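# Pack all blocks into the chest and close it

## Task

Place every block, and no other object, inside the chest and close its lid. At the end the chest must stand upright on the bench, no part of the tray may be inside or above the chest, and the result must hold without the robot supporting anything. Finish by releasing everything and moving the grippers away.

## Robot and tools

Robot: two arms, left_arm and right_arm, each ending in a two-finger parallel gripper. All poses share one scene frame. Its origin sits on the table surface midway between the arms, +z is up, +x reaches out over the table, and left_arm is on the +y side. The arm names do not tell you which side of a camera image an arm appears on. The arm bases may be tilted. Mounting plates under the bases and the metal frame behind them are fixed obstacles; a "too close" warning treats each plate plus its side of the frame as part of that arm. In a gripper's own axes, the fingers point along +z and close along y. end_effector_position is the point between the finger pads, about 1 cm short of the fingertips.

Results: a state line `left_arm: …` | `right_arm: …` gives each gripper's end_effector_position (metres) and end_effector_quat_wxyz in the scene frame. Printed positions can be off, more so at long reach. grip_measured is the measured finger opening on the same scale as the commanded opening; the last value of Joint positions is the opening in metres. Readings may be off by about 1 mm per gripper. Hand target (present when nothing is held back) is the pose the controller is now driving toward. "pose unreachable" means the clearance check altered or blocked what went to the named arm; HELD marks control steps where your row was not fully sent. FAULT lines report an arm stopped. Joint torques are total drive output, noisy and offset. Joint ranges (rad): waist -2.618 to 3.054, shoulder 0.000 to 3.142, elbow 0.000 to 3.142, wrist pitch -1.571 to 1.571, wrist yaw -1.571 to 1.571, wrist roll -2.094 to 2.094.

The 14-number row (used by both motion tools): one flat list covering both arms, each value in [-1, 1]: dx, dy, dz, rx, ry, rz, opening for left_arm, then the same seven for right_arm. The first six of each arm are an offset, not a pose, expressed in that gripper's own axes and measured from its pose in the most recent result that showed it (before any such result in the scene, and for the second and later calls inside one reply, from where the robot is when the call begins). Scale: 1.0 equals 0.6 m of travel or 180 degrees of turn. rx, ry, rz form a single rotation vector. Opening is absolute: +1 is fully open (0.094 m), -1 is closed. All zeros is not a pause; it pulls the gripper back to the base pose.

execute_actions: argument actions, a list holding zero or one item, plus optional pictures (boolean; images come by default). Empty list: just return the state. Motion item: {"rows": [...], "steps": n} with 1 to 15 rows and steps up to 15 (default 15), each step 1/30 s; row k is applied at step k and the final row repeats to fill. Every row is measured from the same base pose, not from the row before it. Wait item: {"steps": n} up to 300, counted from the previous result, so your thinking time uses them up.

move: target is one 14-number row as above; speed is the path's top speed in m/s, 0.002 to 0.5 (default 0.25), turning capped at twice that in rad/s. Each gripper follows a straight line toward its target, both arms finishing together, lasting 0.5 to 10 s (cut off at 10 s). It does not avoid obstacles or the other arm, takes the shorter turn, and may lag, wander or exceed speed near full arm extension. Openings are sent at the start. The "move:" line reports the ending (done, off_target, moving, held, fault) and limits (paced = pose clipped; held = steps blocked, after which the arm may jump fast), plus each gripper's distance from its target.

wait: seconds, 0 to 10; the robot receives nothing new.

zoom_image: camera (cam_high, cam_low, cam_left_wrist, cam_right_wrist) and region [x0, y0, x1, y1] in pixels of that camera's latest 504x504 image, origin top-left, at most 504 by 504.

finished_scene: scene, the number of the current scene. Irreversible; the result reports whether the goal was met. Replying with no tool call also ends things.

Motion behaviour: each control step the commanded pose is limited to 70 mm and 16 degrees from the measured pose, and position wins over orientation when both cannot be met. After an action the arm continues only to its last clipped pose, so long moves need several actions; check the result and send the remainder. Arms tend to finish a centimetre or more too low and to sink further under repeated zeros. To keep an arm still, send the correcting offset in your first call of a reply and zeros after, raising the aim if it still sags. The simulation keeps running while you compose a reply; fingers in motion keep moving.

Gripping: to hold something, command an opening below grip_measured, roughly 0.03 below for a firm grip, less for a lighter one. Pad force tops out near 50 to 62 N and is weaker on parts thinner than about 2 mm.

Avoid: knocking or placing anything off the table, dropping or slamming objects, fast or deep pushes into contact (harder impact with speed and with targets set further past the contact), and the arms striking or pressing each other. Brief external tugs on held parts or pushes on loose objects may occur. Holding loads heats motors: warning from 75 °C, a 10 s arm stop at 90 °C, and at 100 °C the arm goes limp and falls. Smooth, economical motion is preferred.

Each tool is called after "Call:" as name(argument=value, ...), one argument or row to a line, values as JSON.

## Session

Call:
execute_actions(
  actions=[],
)

Scene clock: 0.00 s of 5550.00 s.
left_arm: end_effector_position=(+0.5491, +0.4166, +0.2647) grip_measured=+1.000 end_effector_quat_wxyz=(+0.543, -0.593, +0.588, +0.090) | right_arm: end_effector_position=(+0.4589, +0.1489, +0.3266) grip_measured=+1.000 end_effector_quat_wxyz=(+0.323, +0.433, +0.704, +0.461)
Joint positions: left_arm=[ 0.065  1.607  1.444  0.039 -0.92  -1.093  0.094] | right_arm=[1.084 2.119 1.85  0.378 0.879 1.228 0.094]
Joint velocities: left_arm=[ 0.007  0.002 -0.037 -0.081 -0.022  0.007  0.   ] | right_arm=[-0.017 -0.012 -0.007  0.037 -0.037 -0.007  0.   ]
Joint torques (N m, as the arm reports them, + toward a larger angle): no reading
Hand target (left_arm): +0.548, +0.418, +0.271; -0.545, +0.593, -0.585, -0.092
Hand target (right_arm): +0.458, +0.150, +0.341; +0.321, +0.432, +0.699, +0.471

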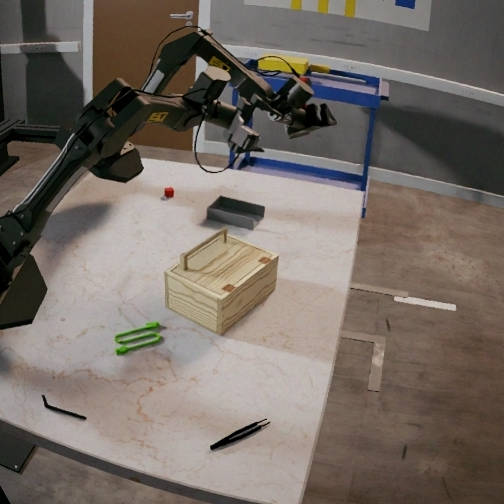

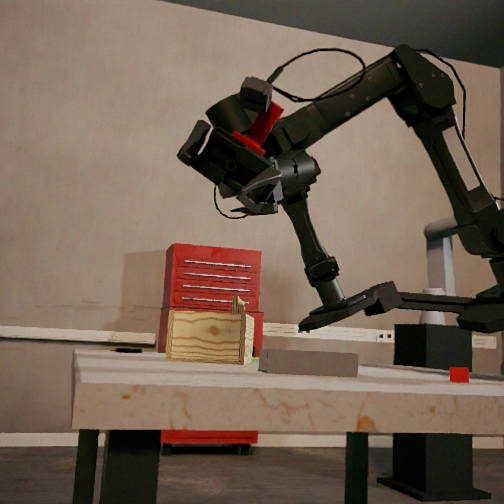

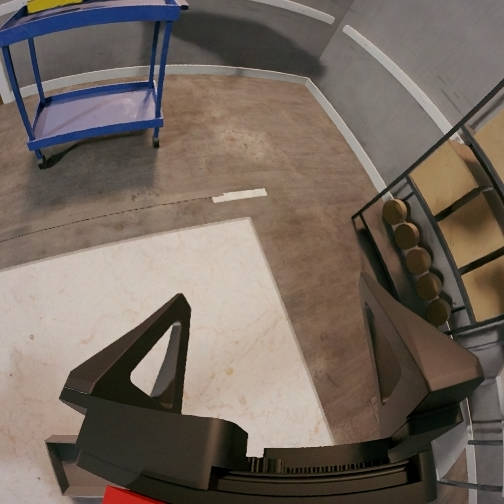

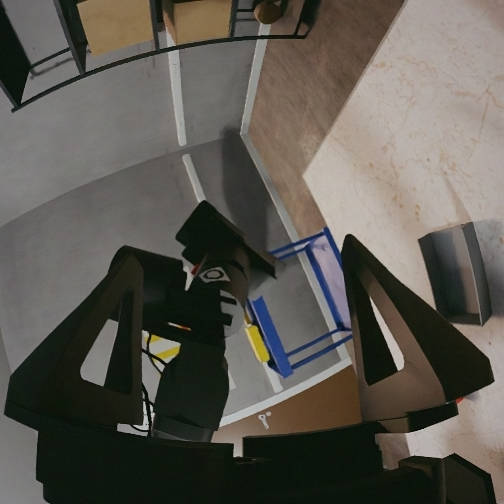

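Call:
move(
  target=[0,0,0,0.067,0.403,0.44,1, 0,0,0,0.326,0.229,-0.307,1],
  speed=0.3,
)

Scene clock: 13.37 s of 5550.00 s.
left_arm: end_effector_position=(+0.5493, +0.4147, +0.2589) grip_measured=+1.000 end_effector_quat_wxyz=(+0.154, +0.000, +0.988, +0.029) | right_arm: end_effector_position=(+0.4569, +0.1508, +0.3118) grip_measured=+1.000 end_effector_quat_wxyz=(+0.238, +0.013, +0.929, +0.282)
Joint positions: left_arm=[ 0.4    2.117  2.818 -1.479  0.108  0.222  0.094] | right_arm=[ 0.989  2.401  2.847 -0.971  0.496  0.741  0.094]
Joint velocities: left_arm=[-0.012 -0.002 -0.022 -0.066 -0.007  0.037  0.   ] | right_arm=[ 0.007 -0.022 -0.002  0.007  0.051 -0.051  0.   ]
Joint torques (N m, as the arm reports them, + toward a larger angle): left_arm=[  1.58 -11.77   8.07   0.87   0.1    0.04] | right_arm=[  5.49 -13.02   8.22   1.59  -0.01  -0.12]
Hand target (left_arm): +0.549, +0.416, +0.266; +0.161, +0.003, +0.987, +0.029
Hand target (right_arm): +0.460, +0.149, +0.326; +0.248, +0.009, +0.924, +0.290
Off the commanded pose (left_arm): 0.006 m, 18 deg; orientation clipped at the last step of the last action.
Off the commanded pose (right_arm): 0.015 m, 43 deg; orientation clipped at the last step of the last action.
elbow stopped short (right arm): the move would have taken joint 3 (elbow) straighter than the controller allows; a more bent joint 3 avoids this.
elbow stopped short (left arm): the move would have taken joint 3 (elbow) straighter than the controller allows; a more bent joint 3 avoids this.
After step 90, 6.20 s passed at rest.
move: off_target (left_arm, right_arm); limits=paced

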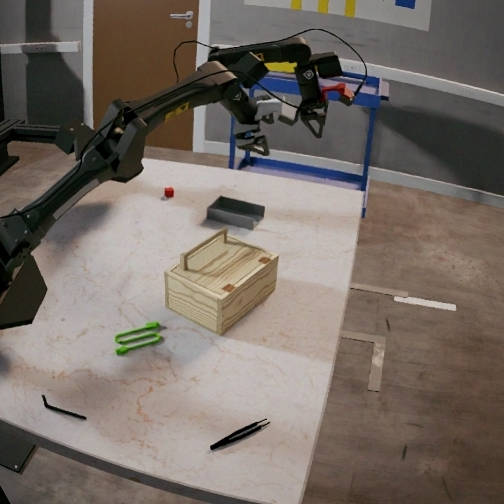

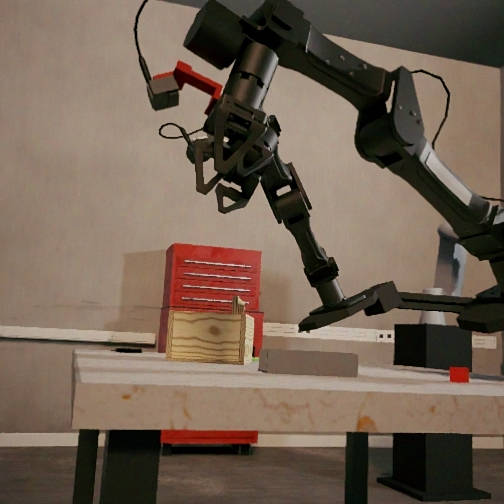

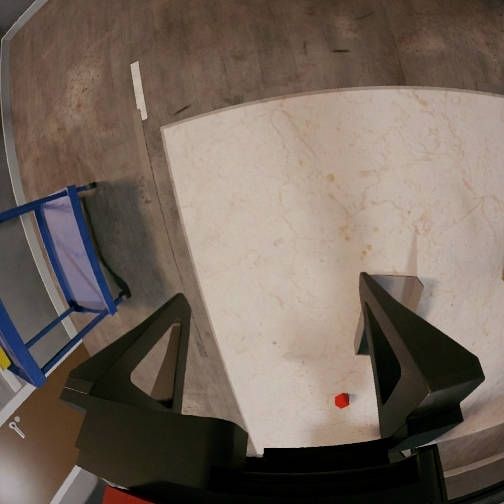

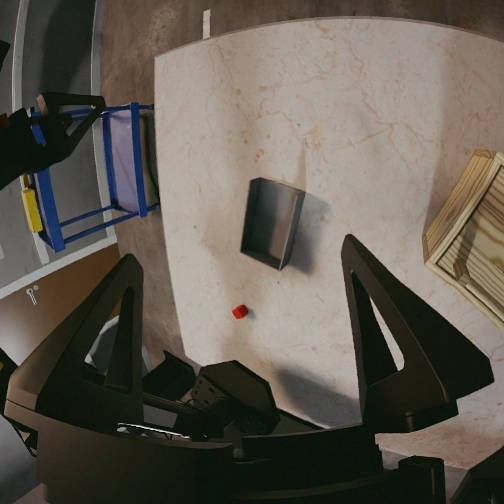

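Call:
move(
  target=[0.58,-0.15,0,0.02,0.1,0,1, 0.137,-0.30,-0.163,0.184,0.155,-0.008,1],
  speed=0.3,
)

Scene clock: 24.80 s of 5550.00 s.
left_arm: end_effector_position=(+0.2149, +0.3238, +0.1419) grip_measured=+1.000 end_effector_quat_wxyz=(-0.016, +0.001, +1.000, -0.009) | right_arm: end_effector_position=(+0.3632, -0.0322, +0.2408) grip_measured=+1.000 end_effector_quat_wxyz=(+0.005, -0.011, +1.000, -0.001)
Joint positions: left_arm=[ 0.293  0.967  0.726 -0.882  0.055  0.162  0.094] | right_arm=[ 0.905  2.065  2.288 -1.556  0.44   1.004  0.094]
Joint velocities: left_arm=[ 0.012  0.017  0.002  0.022 -0.051 -0.037  0.   ] | right_arm=[-0.012  0.007  0.022  0.007  0.037 -0.022  0.   ]
Joint torques (N m, as the arm reports them, + toward a larger angle): left_arm=[-0.6  -4.88  4.79  0.56 -0.03 -0.13] | right_arm=[  4.06 -13.09   4.65   0.3   -0.02   0.08]
Hand target (left_arm): +0.218, +0.324, +0.143; -0.002, +0.002, +1.000, -0.004
Hand target (right_arm): +0.363, -0.038, +0.251; +0.006, -0.005, +1.000, +0.006
Off the commanded pose (left_arm): 0.008 m, 2 deg.
Off the commanded pose (right_arm): 0.013 m, 2 deg.
joint sent to its limit (right arm) — the command would take joint 4 (wrist pitch) past its lower limit, so that joint was sent only as far as its limit.
After step 90, 6.53 s passed at rest.
move: off_target (right_arm)

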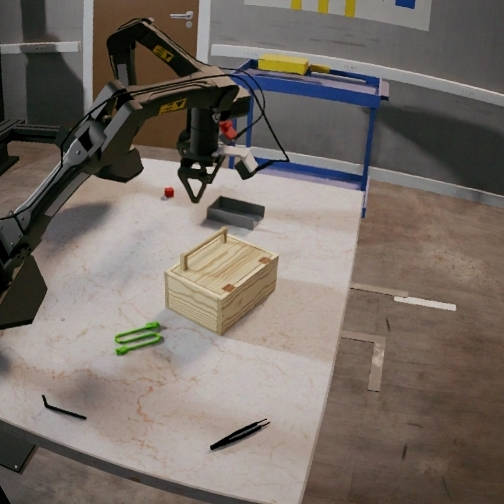

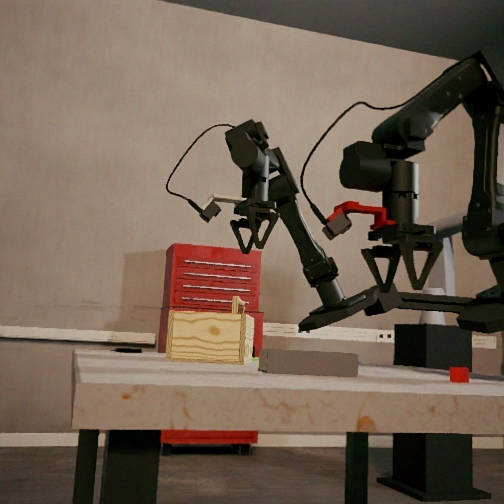

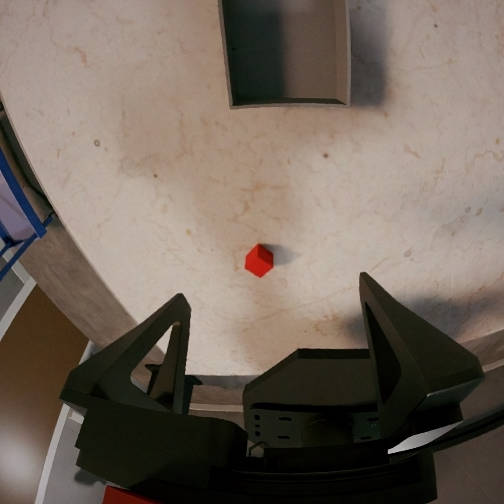

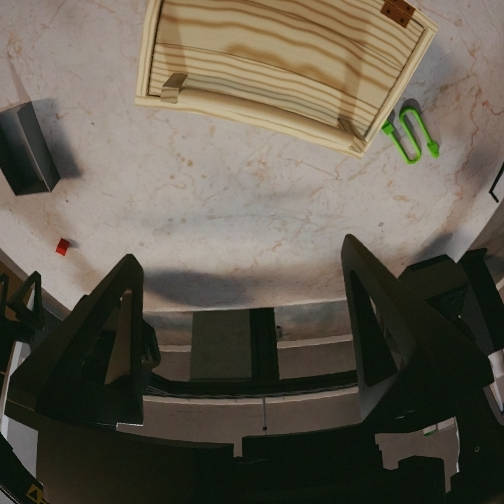

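Call:
move(
  target=[-0.05,0,0.1,0,0,0,0.3, -0.15,-0.02,0.08,0,0,-0.405,0],
  speed=0.2,
)

Scene clock: 37.40 s of 5550.00 s.
left_arm: end_effector_position=(+0.2481, +0.3247, +0.0881) grip_measured=+0.302 end_effector_quat_wxyz=(-0.011, +0.001, +1.000, -0.011) | right_arm: end_effector_position=(+0.4506, -0.0467, +0.1852) grip_measured=+0.003 end_effector_quat_wxyz=(+0.011, -0.601, +0.799, -0.011)
Joint positions: left_arm=[ 0.265  1.224  0.726 -0.613  0.048  0.136  0.061] | right_arm=[ 0.683  2.304  2.637 -1.561  0.395 -0.499  0.047]
Joint velocities: left_arm=[ 0.022  0.012 -0.002 -0.066 -0.007  0.037  0.   ] | right_arm=[-0.012  0.007 -0.012  0.066 -0.007 -0.022  0.   ]
Joint torques (N m, as the arm reports them, + toward a larger angle): left_arm=[-0.54 -4.42  3.44  0.53 -0.04 -0.15] | right_arm=[  3.95 -12.42   7.92   0.39  -0.15  -0.07]
Hand target (left_arm): +0.243, +0.323, +0.082; -0.017, +0.001, +1.000, -0.009
Hand target (right_arm): +0.453, -0.044, +0.191; +0.020, -0.603, +0.798, -0.002
Off the commanded pose (left_arm): 0.009 m, 1 deg.
Off the commanded pose (right_arm): 0.010 m, 1 deg.
joint sent to its limit (right arm) — the command would take joint 4 (wrist pitch) past its lower limit, so that joint was sent only as far as its limit.
After step 90, 5.87 s passed at rest.
move: done

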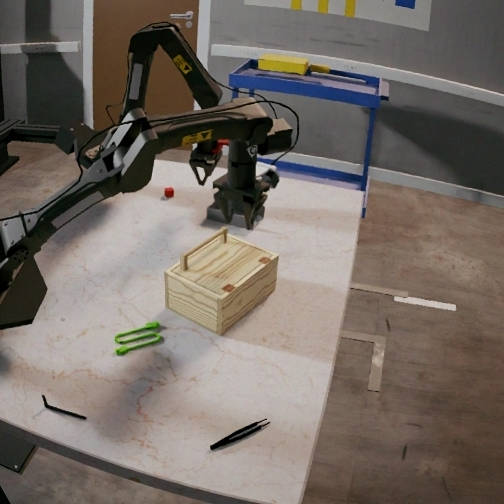

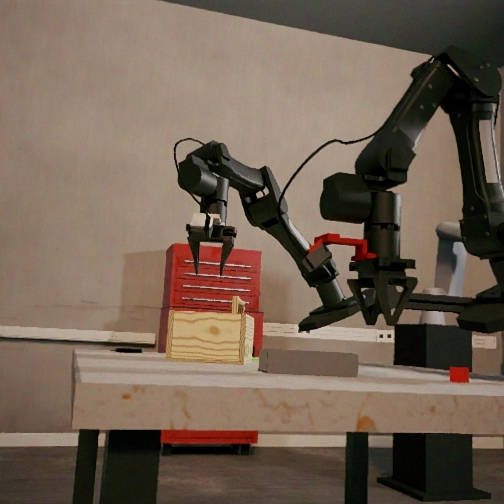

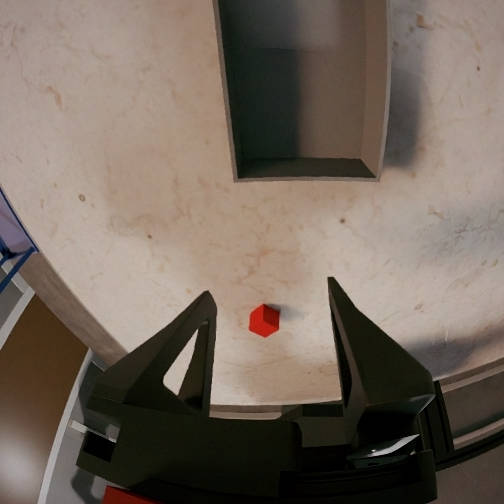

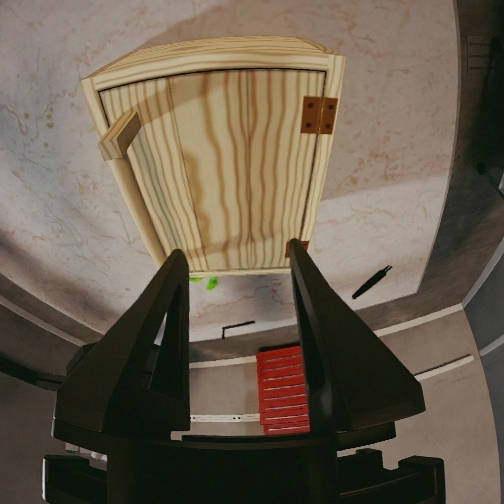

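Call:
move(
  target=[0.06,0,0.05,0,0,0,0.3, -0.04,0.075,0.03,0,0,0,0],
  speed=0.15,
)

Scene clock: 42.37 s of 5550.00 s.
left_arm: end_effector_position=(+0.2111, +0.3221, +0.0588) grip_measured=+0.302 end_effector_quat_wxyz=(-0.021, +0.000, +1.000, -0.011) | right_arm: end_effector_position=(+0.4134, -0.0147, +0.1601) grip_measured=+0.003 end_effector_quat_wxyz=(-0.001, -0.604, +0.797, -0.011)
Joint positions: left_arm=[ 0.271  1.224  0.552 -0.459  0.048  0.141  0.061] | right_arm=[ 0.764  2.304  2.47  -1.454  0.414 -0.414  0.047]
Joint velocities: left_arm=[ 0.002 -0.002  0.002  0.051 -0.081 -0.022  0.   ] | right_arm=[ 0.002  0.022 -0.007  0.022  0.051 -0.037  0.   ]
Joint torques (N m, as the arm reports them, + toward a larger angle): left_arm=[ 0.98 -5.3   3.07  0.54  0.1  -0.02] | right_arm=[  5.2  -13.7    4.8    0.58   0.1    0.09]
Hand target (left_arm): +0.212, +0.323, +0.059; -0.012, +0.001, +1.000, -0.011
Hand target (right_arm): +0.414, -0.011, +0.167; +0.011, -0.601, +0.799, -0.011
Off the commanded pose (left_arm): 0.002 m, 1 deg.
Off the commanded pose (right_arm): 0.007 m, 2 deg.
After step 90, 0.90 s passed at rest.
move: done

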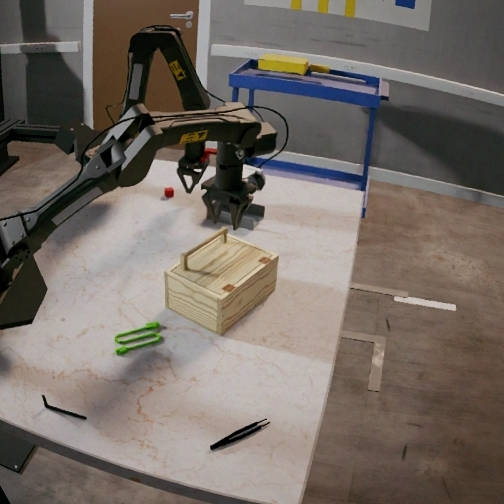

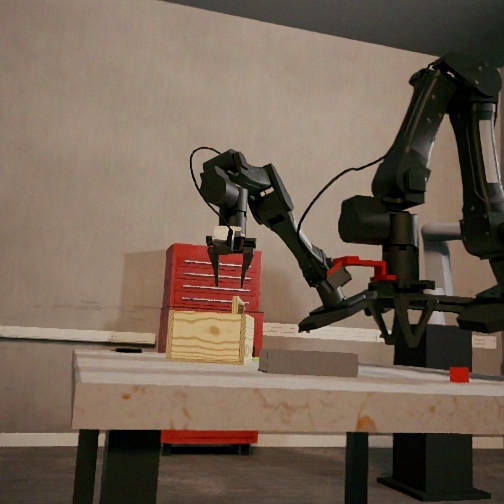

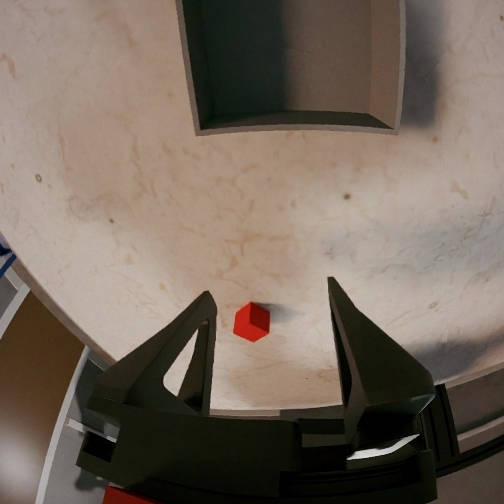

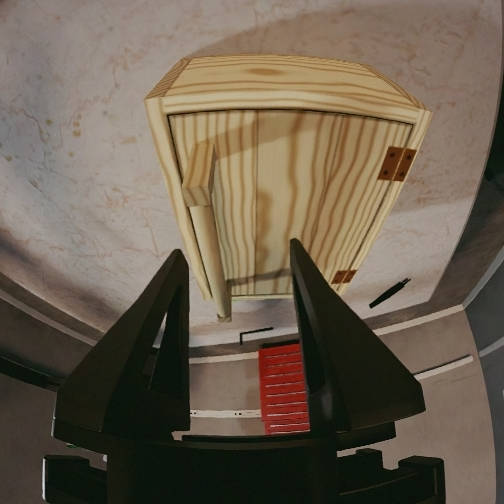

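Call:
move(
  target=[0.07,0.012,0.02,0,0,0,0.3, 0,0.022,0.07,0,0,0,0],
  speed=0.1,
)

Scene clock: 48.80 s of 5550.00 s.
left_arm: end_effector_position=(+0.1670, +0.3285, +0.0475) grip_measured=+0.302 end_effector_quat_wxyz=(-0.034, -0.000, +0.999, -0.007) | right_arm: end_effector_position=(+0.3959, -0.0147, +0.1072) grip_measured=+0.003 end_effector_quat_wxyz=(-0.018, -0.605, +0.796, -0.019)
Joint positions: left_arm=[ 0.334  1.163  0.395 -0.391  0.062  0.198  0.061] | right_arm=[ 0.749  2.288  2.222 -1.255  0.419 -0.415  0.047]
Joint velocities: left_arm=[ 0.007  0.007  0.002  0.037 -0.051 -0.037  0.   ] | right_arm=[ 0.002  0.002 -0.007  0.007  0.007  0.022  0.   ]
Joint torques (N m, as the arm reports them, + toward a larger angle): left_arm=[ 0.85 -4.54  2.6   0.44  0.14  0.05] | right_arm=[  4.62 -14.79   4.78   0.5   -0.07  -0.09]
Hand target (left_arm): +0.168, +0.328, +0.048; -0.022, +0.000, +1.000, -0.011
Hand target (right_arm): +0.400, -0.012, +0.118; -0.002, -0.604, +0.797, -0.011
Off the commanded pose (left_arm): 0.002 m, 2 deg.
Off the commanded pose (right_arm): 0.012 m, 2 deg.
After step 90, 2.43 s passed at rest.
move: off_target (right_arm)

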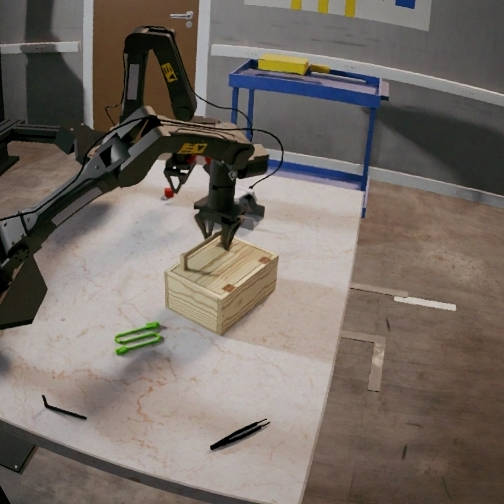

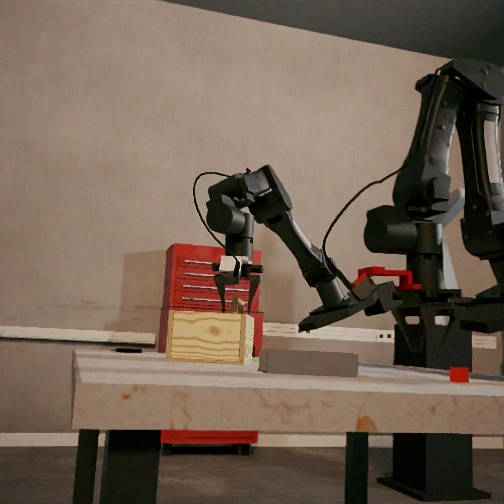

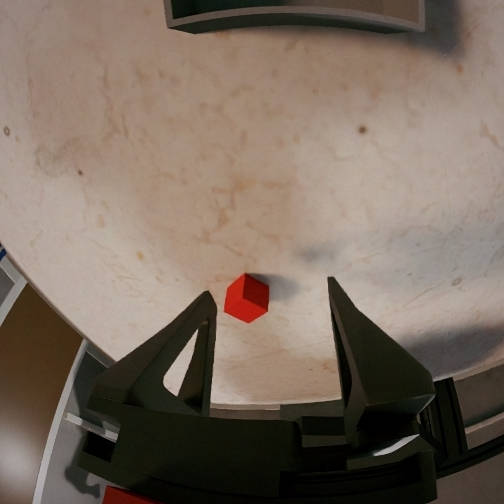

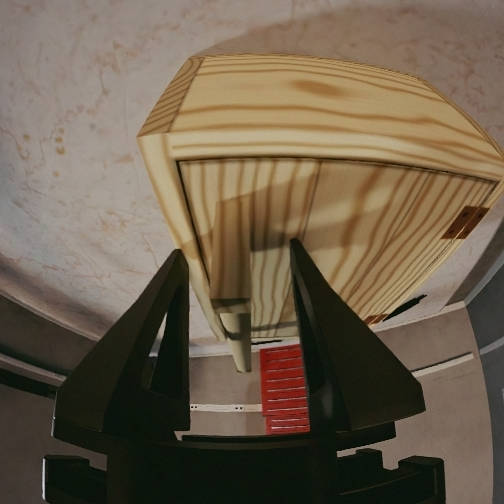

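Call:
move(
  target=[0.045,0.015,0.02,0,0,0,0.3, 0.1,0,-0.02,0,0,0,0],
  speed=0.08,
)

Scene clock: 54.40 s of 5550.00 s.
left_arm: end_effector_position=(+0.1403, +0.3377, +0.0377) grip_measured=+0.302 end_effector_quat_wxyz=(-0.043, -0.001, +0.999, -0.003) | right_arm: end_effector_position=(+0.3779, -0.0738, +0.1142) grip_measured=+0.003 end_effector_quat_wxyz=(-0.032, -0.605, +0.795, -0.029)
Joint positions: left_arm=[ 0.411  1.163  0.306 -0.322  0.08   0.268  0.061] | right_arm=[ 0.705  2.035  1.818 -1.12   0.421 -0.451  0.047]
Joint velocities: left_arm=[ 0.007 -0.017 -0.002  0.037 -0.022  0.022 -0.001] | right_arm=[-0.027  0.002 -0.012  0.051 -0.037 -0.095  0.001]
Joint torques (N m, as the arm reports them, + toward a larger angle): left_arm=[ 1.06 -3.62  1.99  0.49  0.12  0.04] | right_arm=[  3.5  -13.5    4.3    0.42  -0.13  -0.07]
Hand target (left_arm): +0.139, +0.337, +0.037; -0.034, -0.001, +0.999, -0.007
Hand target (right_arm): +0.381, -0.072, +0.123; -0.019, -0.605, +0.796, -0.019
Off the commanded pose (left_arm): 0.001 m, 1 deg.
Off the commanded pose (right_arm): 0.009 m, 2 deg.
After step 90, 1.33 s passed at rest.
move: done

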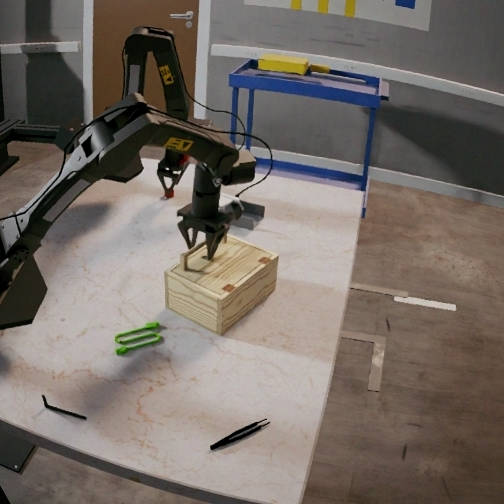

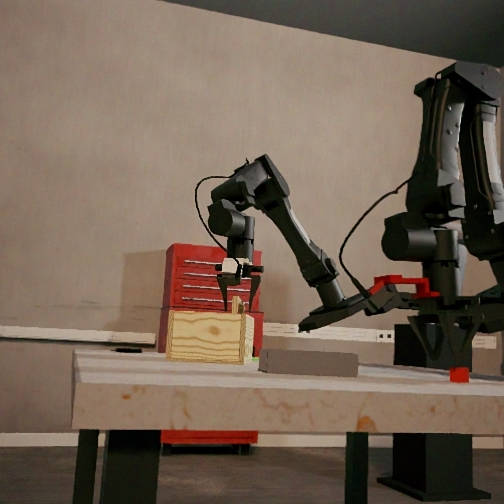

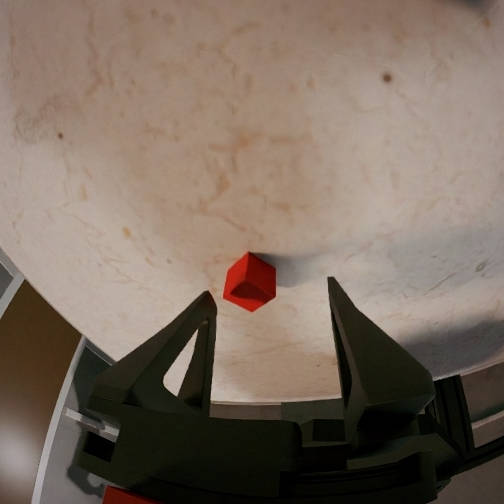

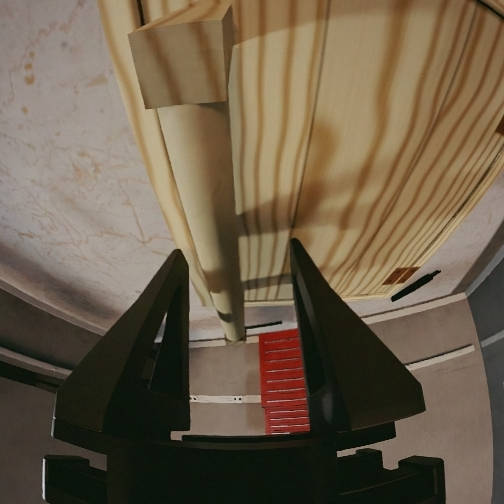

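Call:
move(
  target=[0,0.012,0.04,0,0,0,0.3, 0,0.008,-0.005,0,0,0,0],
  speed=0.06,
)

Call:
move(
  target=[0,0,0,0,0,0,0.3, 0,0,0,0,0,0,-0.85],
)

Scene clock: 57.90 s of 5550.00 s.
left_arm: end_effector_position=(+0.1447, +0.3456, +0.0174) grip_measured=+0.302 end_effector_quat_wxyz=(-0.040, -0.001, +0.999, +0.002) | right_arm: end_effector_position=(+0.3781, -0.0735, +0.1141) grip_measured=+0.003 end_effector_quat_wxyz=(-0.032, -0.604, +0.796, -0.029)
Joint positions: left_arm=[ 0.432  1.314  0.306 -0.164  0.081  0.287  0.061] | right_arm=[ 0.705  2.035  1.818 -1.118  0.421 -0.448  0.047]
Joint velocities: left_arm=[-0.007 -0.007  0.017 -0.051  0.066 -0.051 -0.   ] | right_arm=[ 0.002 -0.007 -0.002 -0.051 -0.037  0.051  0.001]
Joint torques (N m, as the arm reports them, + toward a larger angle): left_arm=[ 1.07 -2.66  1.37  0.48  0.07  0.07] | right_arm=[  4.51 -11.61   4.65   0.2    0.07   0.09]
Hand target (left_arm): +0.138, +0.344, +0.015; -0.044, -0.002, +0.999, -0.003
Hand target (right_arm): +0.373, -0.072, +0.117; -0.032, -0.605, +0.795, -0.029
Off the commanded pose (left_arm): 0.007 m, 1 deg.
Off the commanded pose (right_arm): 0.006 m, 0 deg.
move: done

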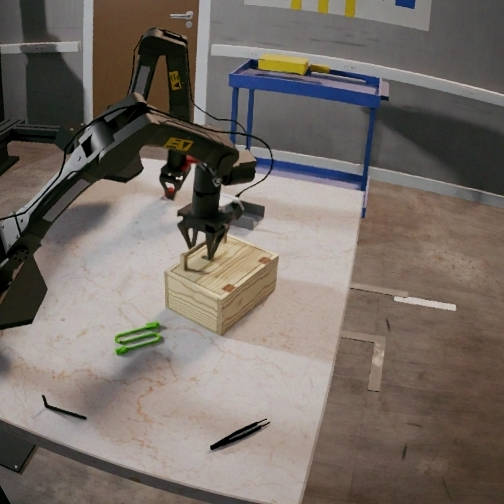

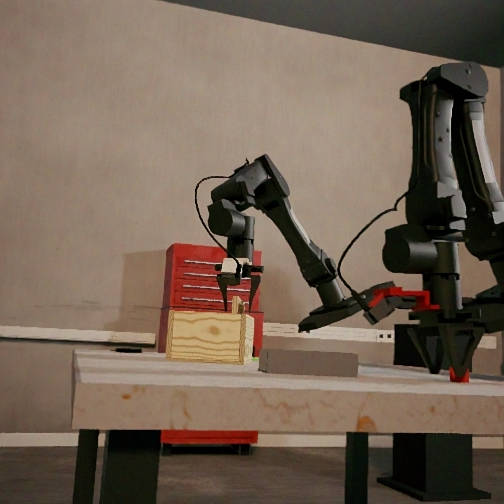

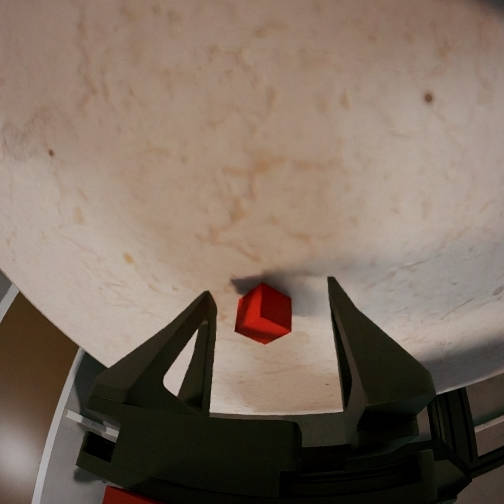

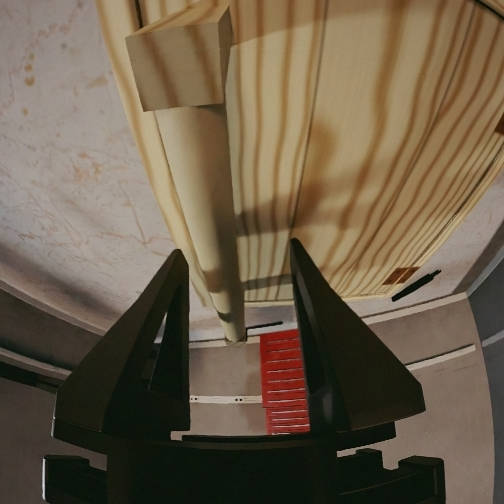

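Scene clock: 58.40 s of 5550.00 s.
left_arm: end_effector_position=(+0.1448, +0.3457, +0.0174) grip_measured=+0.302 end_effector_quat_wxyz=(-0.040, -0.001, +0.999, +0.002) | right_arm: end_effector_position=(+0.3784, -0.0745, +0.1138) grip_measured=-0.791 end_effector_quat_wxyz=(-0.033, -0.603, +0.797, -0.028)
Joint positions: left_arm=[ 0.432  1.314  0.306 -0.164  0.081  0.287  0.061] | right_arm=[ 0.702  2.035  1.818 -1.12   0.419 -0.447  0.01 ]
Joint velocities: left_arm=[ 0.012 -0.022 -0.017 -0.037  0.037  0.007  0.   ] | right_arm=[-0.017  0.012 -0.027  0.037  0.007  0.007  0.001]
Joint torques (N m, as the arm reports them, + toward a larger angle): left_arm=[ 0.44 -3.52  2.75  0.3   0.02 -0.02] | right_arm=[  3.72 -10.98   5.38   0.29   0.05   0.  ]
Hand target (left_arm): +0.145, +0.346, +0.017; -0.040, -0.001, +0.999, +0.002
Hand target (right_arm): +0.378, -0.074, +0.114; -0.032, -0.604, +0.796, -0.029
Off the commanded pose (left_arm): 0.000 m, 0 deg.
Off the commanded pose (right_arm): 0.001 m, 0 deg.
move: done

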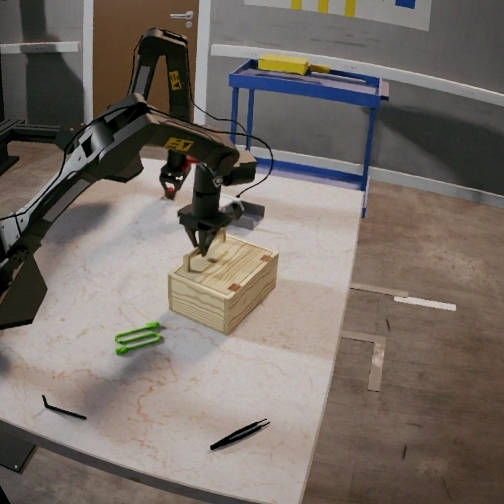

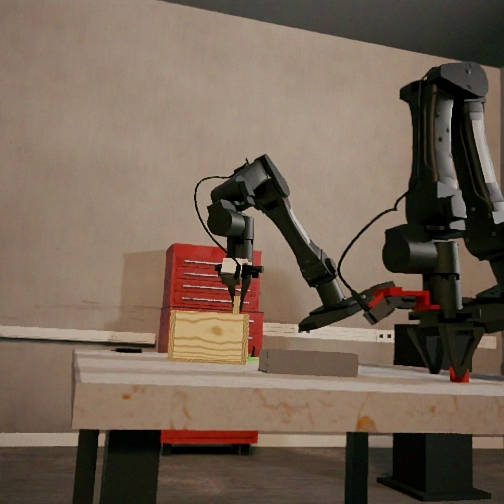

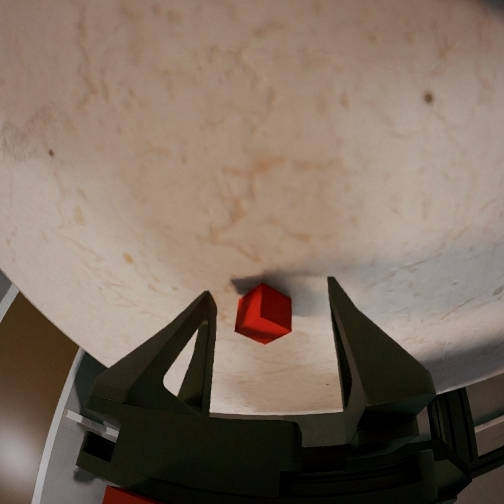

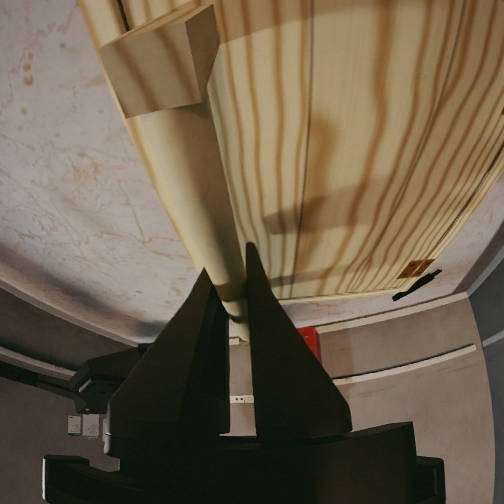

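Call:
move(
  target=[0.015,0,0.005,0,0,0,0.3, 0,0.007,-0.11,0,0,0,-0.80],
  speed=0.06,
)

Call:
move(
  target=[0,0,0,0,0,0,-0.8, 0,-0.04,-0.09,0,0,0,-0.80],
  speed=0.06,
)

Call:
move(
  target=[0,0,-0.2,0,0,0,-0.8, 0,-0.055,-0.06,0,0,0,-0.80],
  speed=0.06,
)

Scene clock: 68.03 s of 5550.00 s.
left_arm: end_effector_position=(+0.1407, +0.3446, +0.0162) grip_measured=+0.302 end_effector_quat_wxyz=(-0.041, +0.001, +0.999, +0.001) | right_arm: end_effector_position=(+0.3689, -0.0741, +0.1594) grip_measured=-0.785 end_effector_quat_wxyz=(-0.059, -0.608, +0.792, -0.025)
Joint positions: left_arm=[ 0.432  1.314  0.29  -0.15   0.081  0.29   0.061] | right_arm=[ 0.754  2.035  1.977 -1.354  0.412 -0.386  0.01 ]
Joint velocities: left_arm=[-0.012 -0.017 -0.007 -0.007 -0.037 -0.051  0.   ] | right_arm=[ 0.002 -0.002  0.002 -0.007  0.022  0.007 -0.   ]
Joint torques (N m, as the arm reports them, + toward a larger angle): left_arm=[ 1.39 -3.53  1.2   0.47  0.01  0.03] | right_arm=[  5.37 -12.76   8.54  -0.01   0.31   0.16]
Hand target (left_arm): +0.136, +0.345, +0.015; -0.040, -0.001, +0.999, +0.002
Hand target (right_arm): +0.376, -0.068, +0.180; -0.032, -0.602, +0.797, -0.028
Off the commanded pose (left_arm): 0.005 m, 0 deg.
Off the commanded pose (right_arm): 0.022 m, 3 deg.
After step 90, 5.17 s passed at rest.
move: off_target (right_arm)

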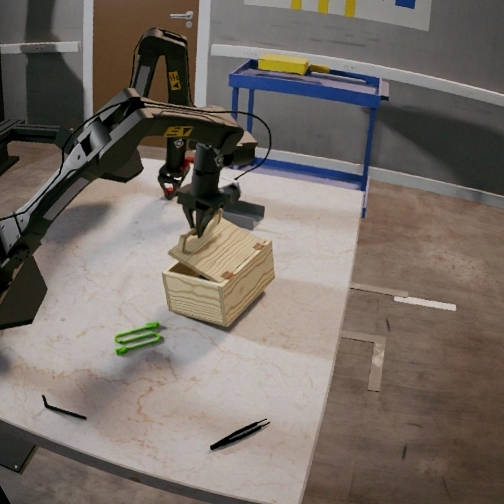

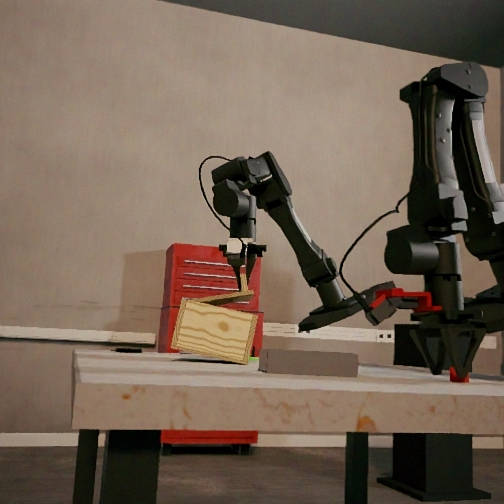

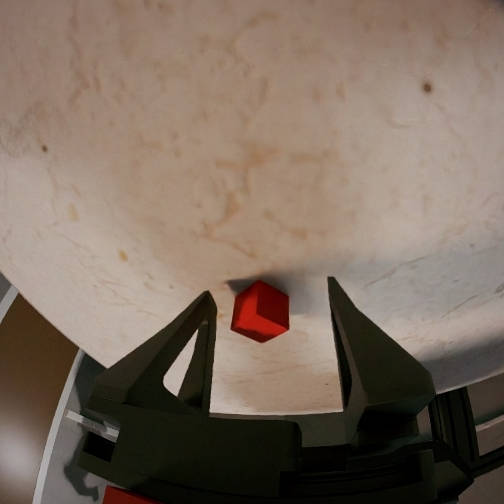

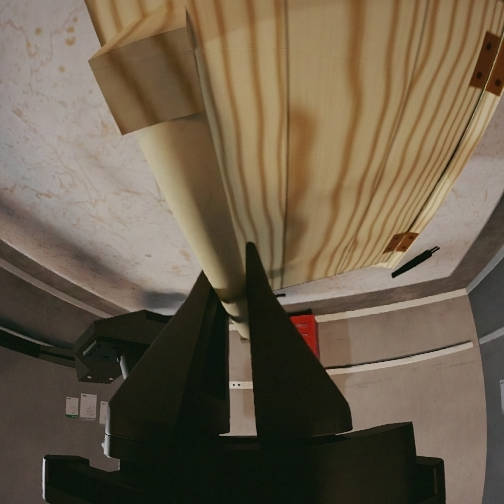

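Scene clock: 69.27 s of 5550.00 s.
left_arm: end_effector_position=(+0.1407, +0.3446, +0.0162) grip_measured=-0.798 end_effector_quat_wxyz=(-0.041, +0.001, +0.999, +0.001) | right_arm: end_effector_position=(+0.3846, -0.0738, +0.1893) grip_measured=-0.785 end_effector_quat_wxyz=(-0.068, -0.611, +0.789, -0.018)
Joint positions: left_arm=[ 0.432  1.314  0.29  -0.15   0.081  0.29   0.009] | right_arm=[ 0.748  2.105  2.23  -1.55   0.392 -0.396  0.01 ]
Joint velocities: left_arm=[ 0.007 -0.022 -0.012 -0.007  0.022  0.022  0.001] | right_arm=[-0.002 -0.002 -0.007 -0.007  0.037 -0.022  0.   ]
Joint torques (N m, as the arm reports them, + toward a larger angle): left_arm=[ 0.42 -3.54  2.49  0.29 -0.04 -0.02] | right_arm=[  4.24 -13.91   8.57  -0.07   0.29  -0.02]
Hand target (left_arm): +0.141, +0.345, +0.016; -0.041, +0.001, +0.999, +0.001
Hand target (right_arm): +0.396, -0.076, +0.211; -0.040, -0.608, +0.793, -0.021
Off the commanded pose (left_arm): 0.000 m, 0 deg.
Off the commanded pose (right_arm): 0.025 m, 1 deg.
joint sent to its limit (right arm) — the command would take joint 4 (wrist pitch) past its lower limit, so that joint was sent only as far as its limit.
move: off_target (right_arm)

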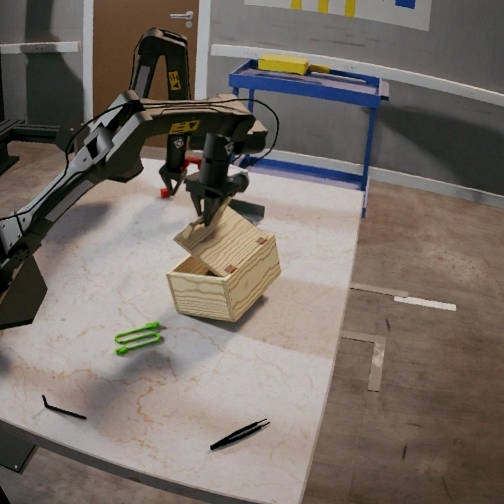

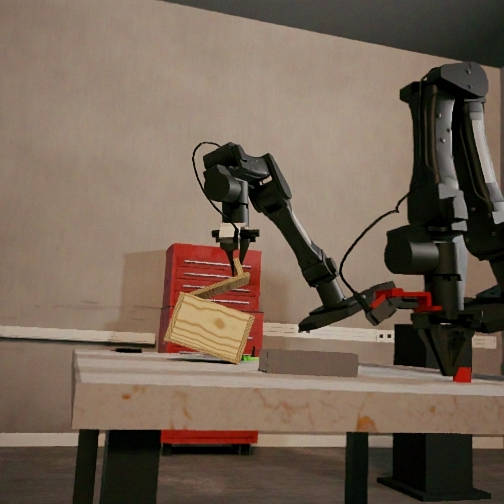

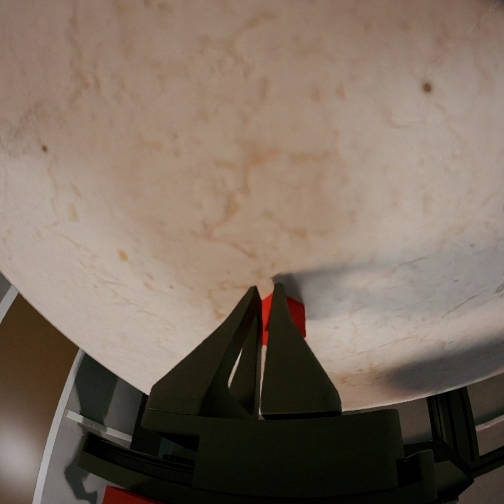

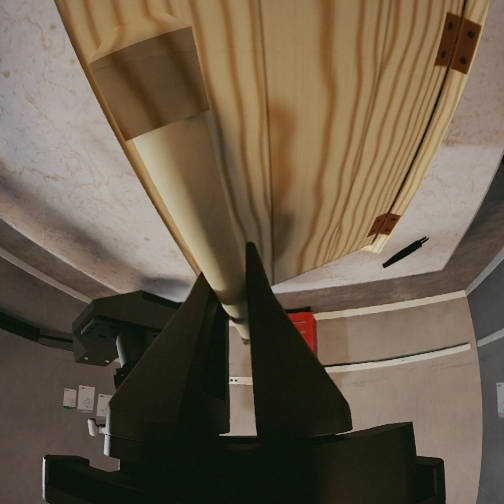

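Scene clock: 71.83 s of 5550.00 s.
left_arm: end_effector_position=(+0.1401, +0.3433, +0.1248) grip_measured=-0.798 end_effector_quat_wxyz=(-0.060, -0.001, +0.998, +0.001) | right_arm: end_effector_position=(+0.4037, -0.0784, +0.1942) grip_measured=-0.785 end_effector_quat_wxyz=(-0.056, -0.618, +0.784, -0.009)
Joint positions: left_arm=[ 0.508  0.815  0.513 -0.915  0.097  0.361  0.009] | right_arm=[ 0.708  2.119  2.306 -1.566  0.375 -0.467  0.01 ]
Joint velocities: left_arm=[ 0.012  0.007  0.002  0.11   0.022 -0.037 -0.   ] | right_arm=[ 0.017 -0.002  0.002 -0.051 -0.007 -0.022 -0.001]
Joint torques (N m, as the arm reports them, + toward a larger angle): left_arm=[ 0.85 -3.26  7.28  0.15  0.13  0.05] | right_arm=[  3.89 -15.32   8.82   0.19   0.22  -0.07]
Hand target (left_arm): +0.150, +0.344, +0.133; -0.041, +0.001, +0.999, +0.001
Hand target (right_arm): +0.419, -0.080, +0.222; -0.013, -0.611, +0.792, -0.010
Off the commanded pose (left_arm): 0.015 m, 2 deg.
Off the commanded pose (right_arm): 0.033 m, 2 deg.
joint sent to its limit (right arm) — the command would take joint 4 (wrist pitch) past its lower limit, so that joint was sent only as far as its limit.
move: off_target (left_arm, right_arm)

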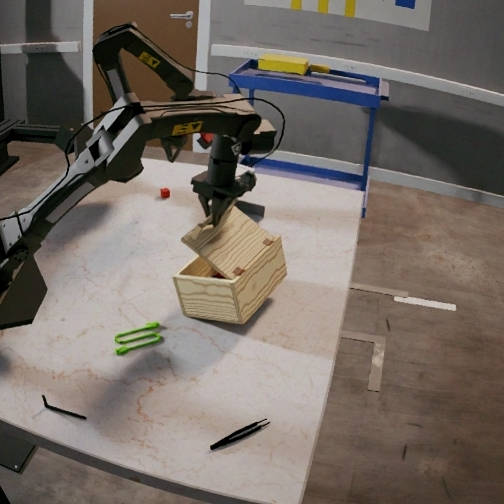

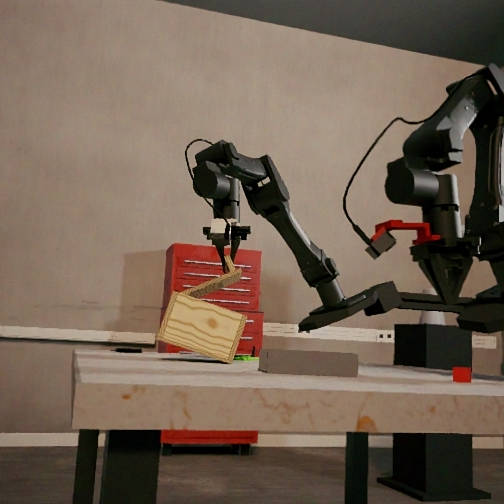

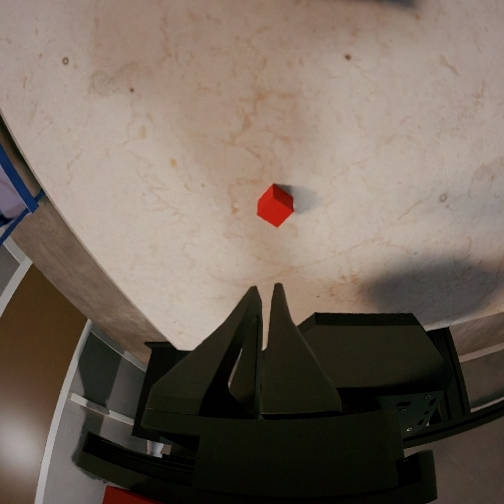

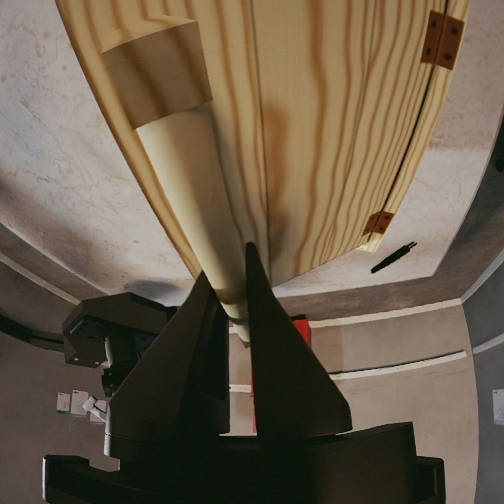

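Call:
move(
  target=[0.035,-0.005,0.14,0,0,0,0.3, 0,0,0,0,0,0,-0.775],
  speed=0.12,
)

Scene clock: 76.47 s of 5550.00 s.
left_arm: end_effector_position=(+0.1151, +0.3418, +0.0487) grip_measured=+0.298 end_effector_quat_wxyz=(-0.054, -0.001, +0.999, +0.000) | right_arm: end_effector_position=(+0.4047, -0.0790, +0.1906) grip_measured=-0.771 end_effector_quat_wxyz=(-0.058, -0.616, +0.786, -0.010)
Joint positions: left_arm=[ 0.486  1.034  0.251 -0.422  0.095  0.34   0.061] | right_arm=[ 0.703  2.126  2.306 -1.562  0.375 -0.467  0.011]
Joint velocities: left_arm=[-0.022  0.007 -0.007  0.066 -0.095  0.007 -0.   ] | right_arm=[ 0.007  0.002 -0.007 -0.007 -0.007 -0.007  0.   ]
Joint torques (N m, as the arm reports them, + toward a larger angle): left_arm=[-0.36 -1.49  2.53  0.4  -0.11 -0.09] | right_arm=[  4.03 -12.15   5.41   0.14   0.01   0.01]
Hand target (left_arm): +0.109, +0.340, +0.045; -0.060, -0.001, +0.998, +0.001
Hand target (right_arm): +0.404, -0.078, +0.194; -0.055, -0.618, +0.784, -0.009
Off the commanded pose (left_arm): 0.008 m, 1 deg.
Off the commanded pose (right_arm): 0.004 m, 0 deg.
After step 90, 0.10 s passed at rest.
move: done

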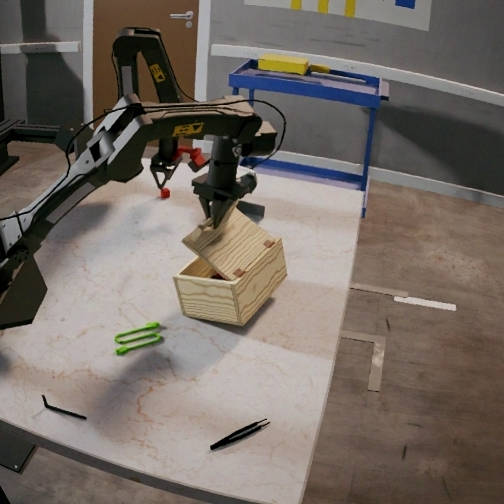

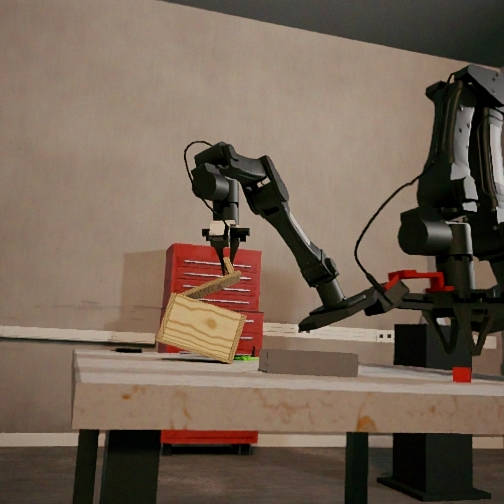

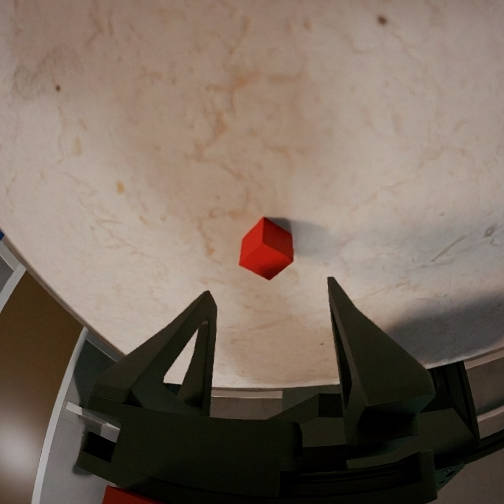

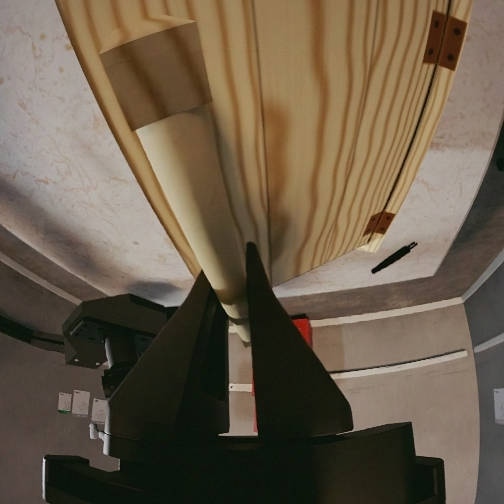

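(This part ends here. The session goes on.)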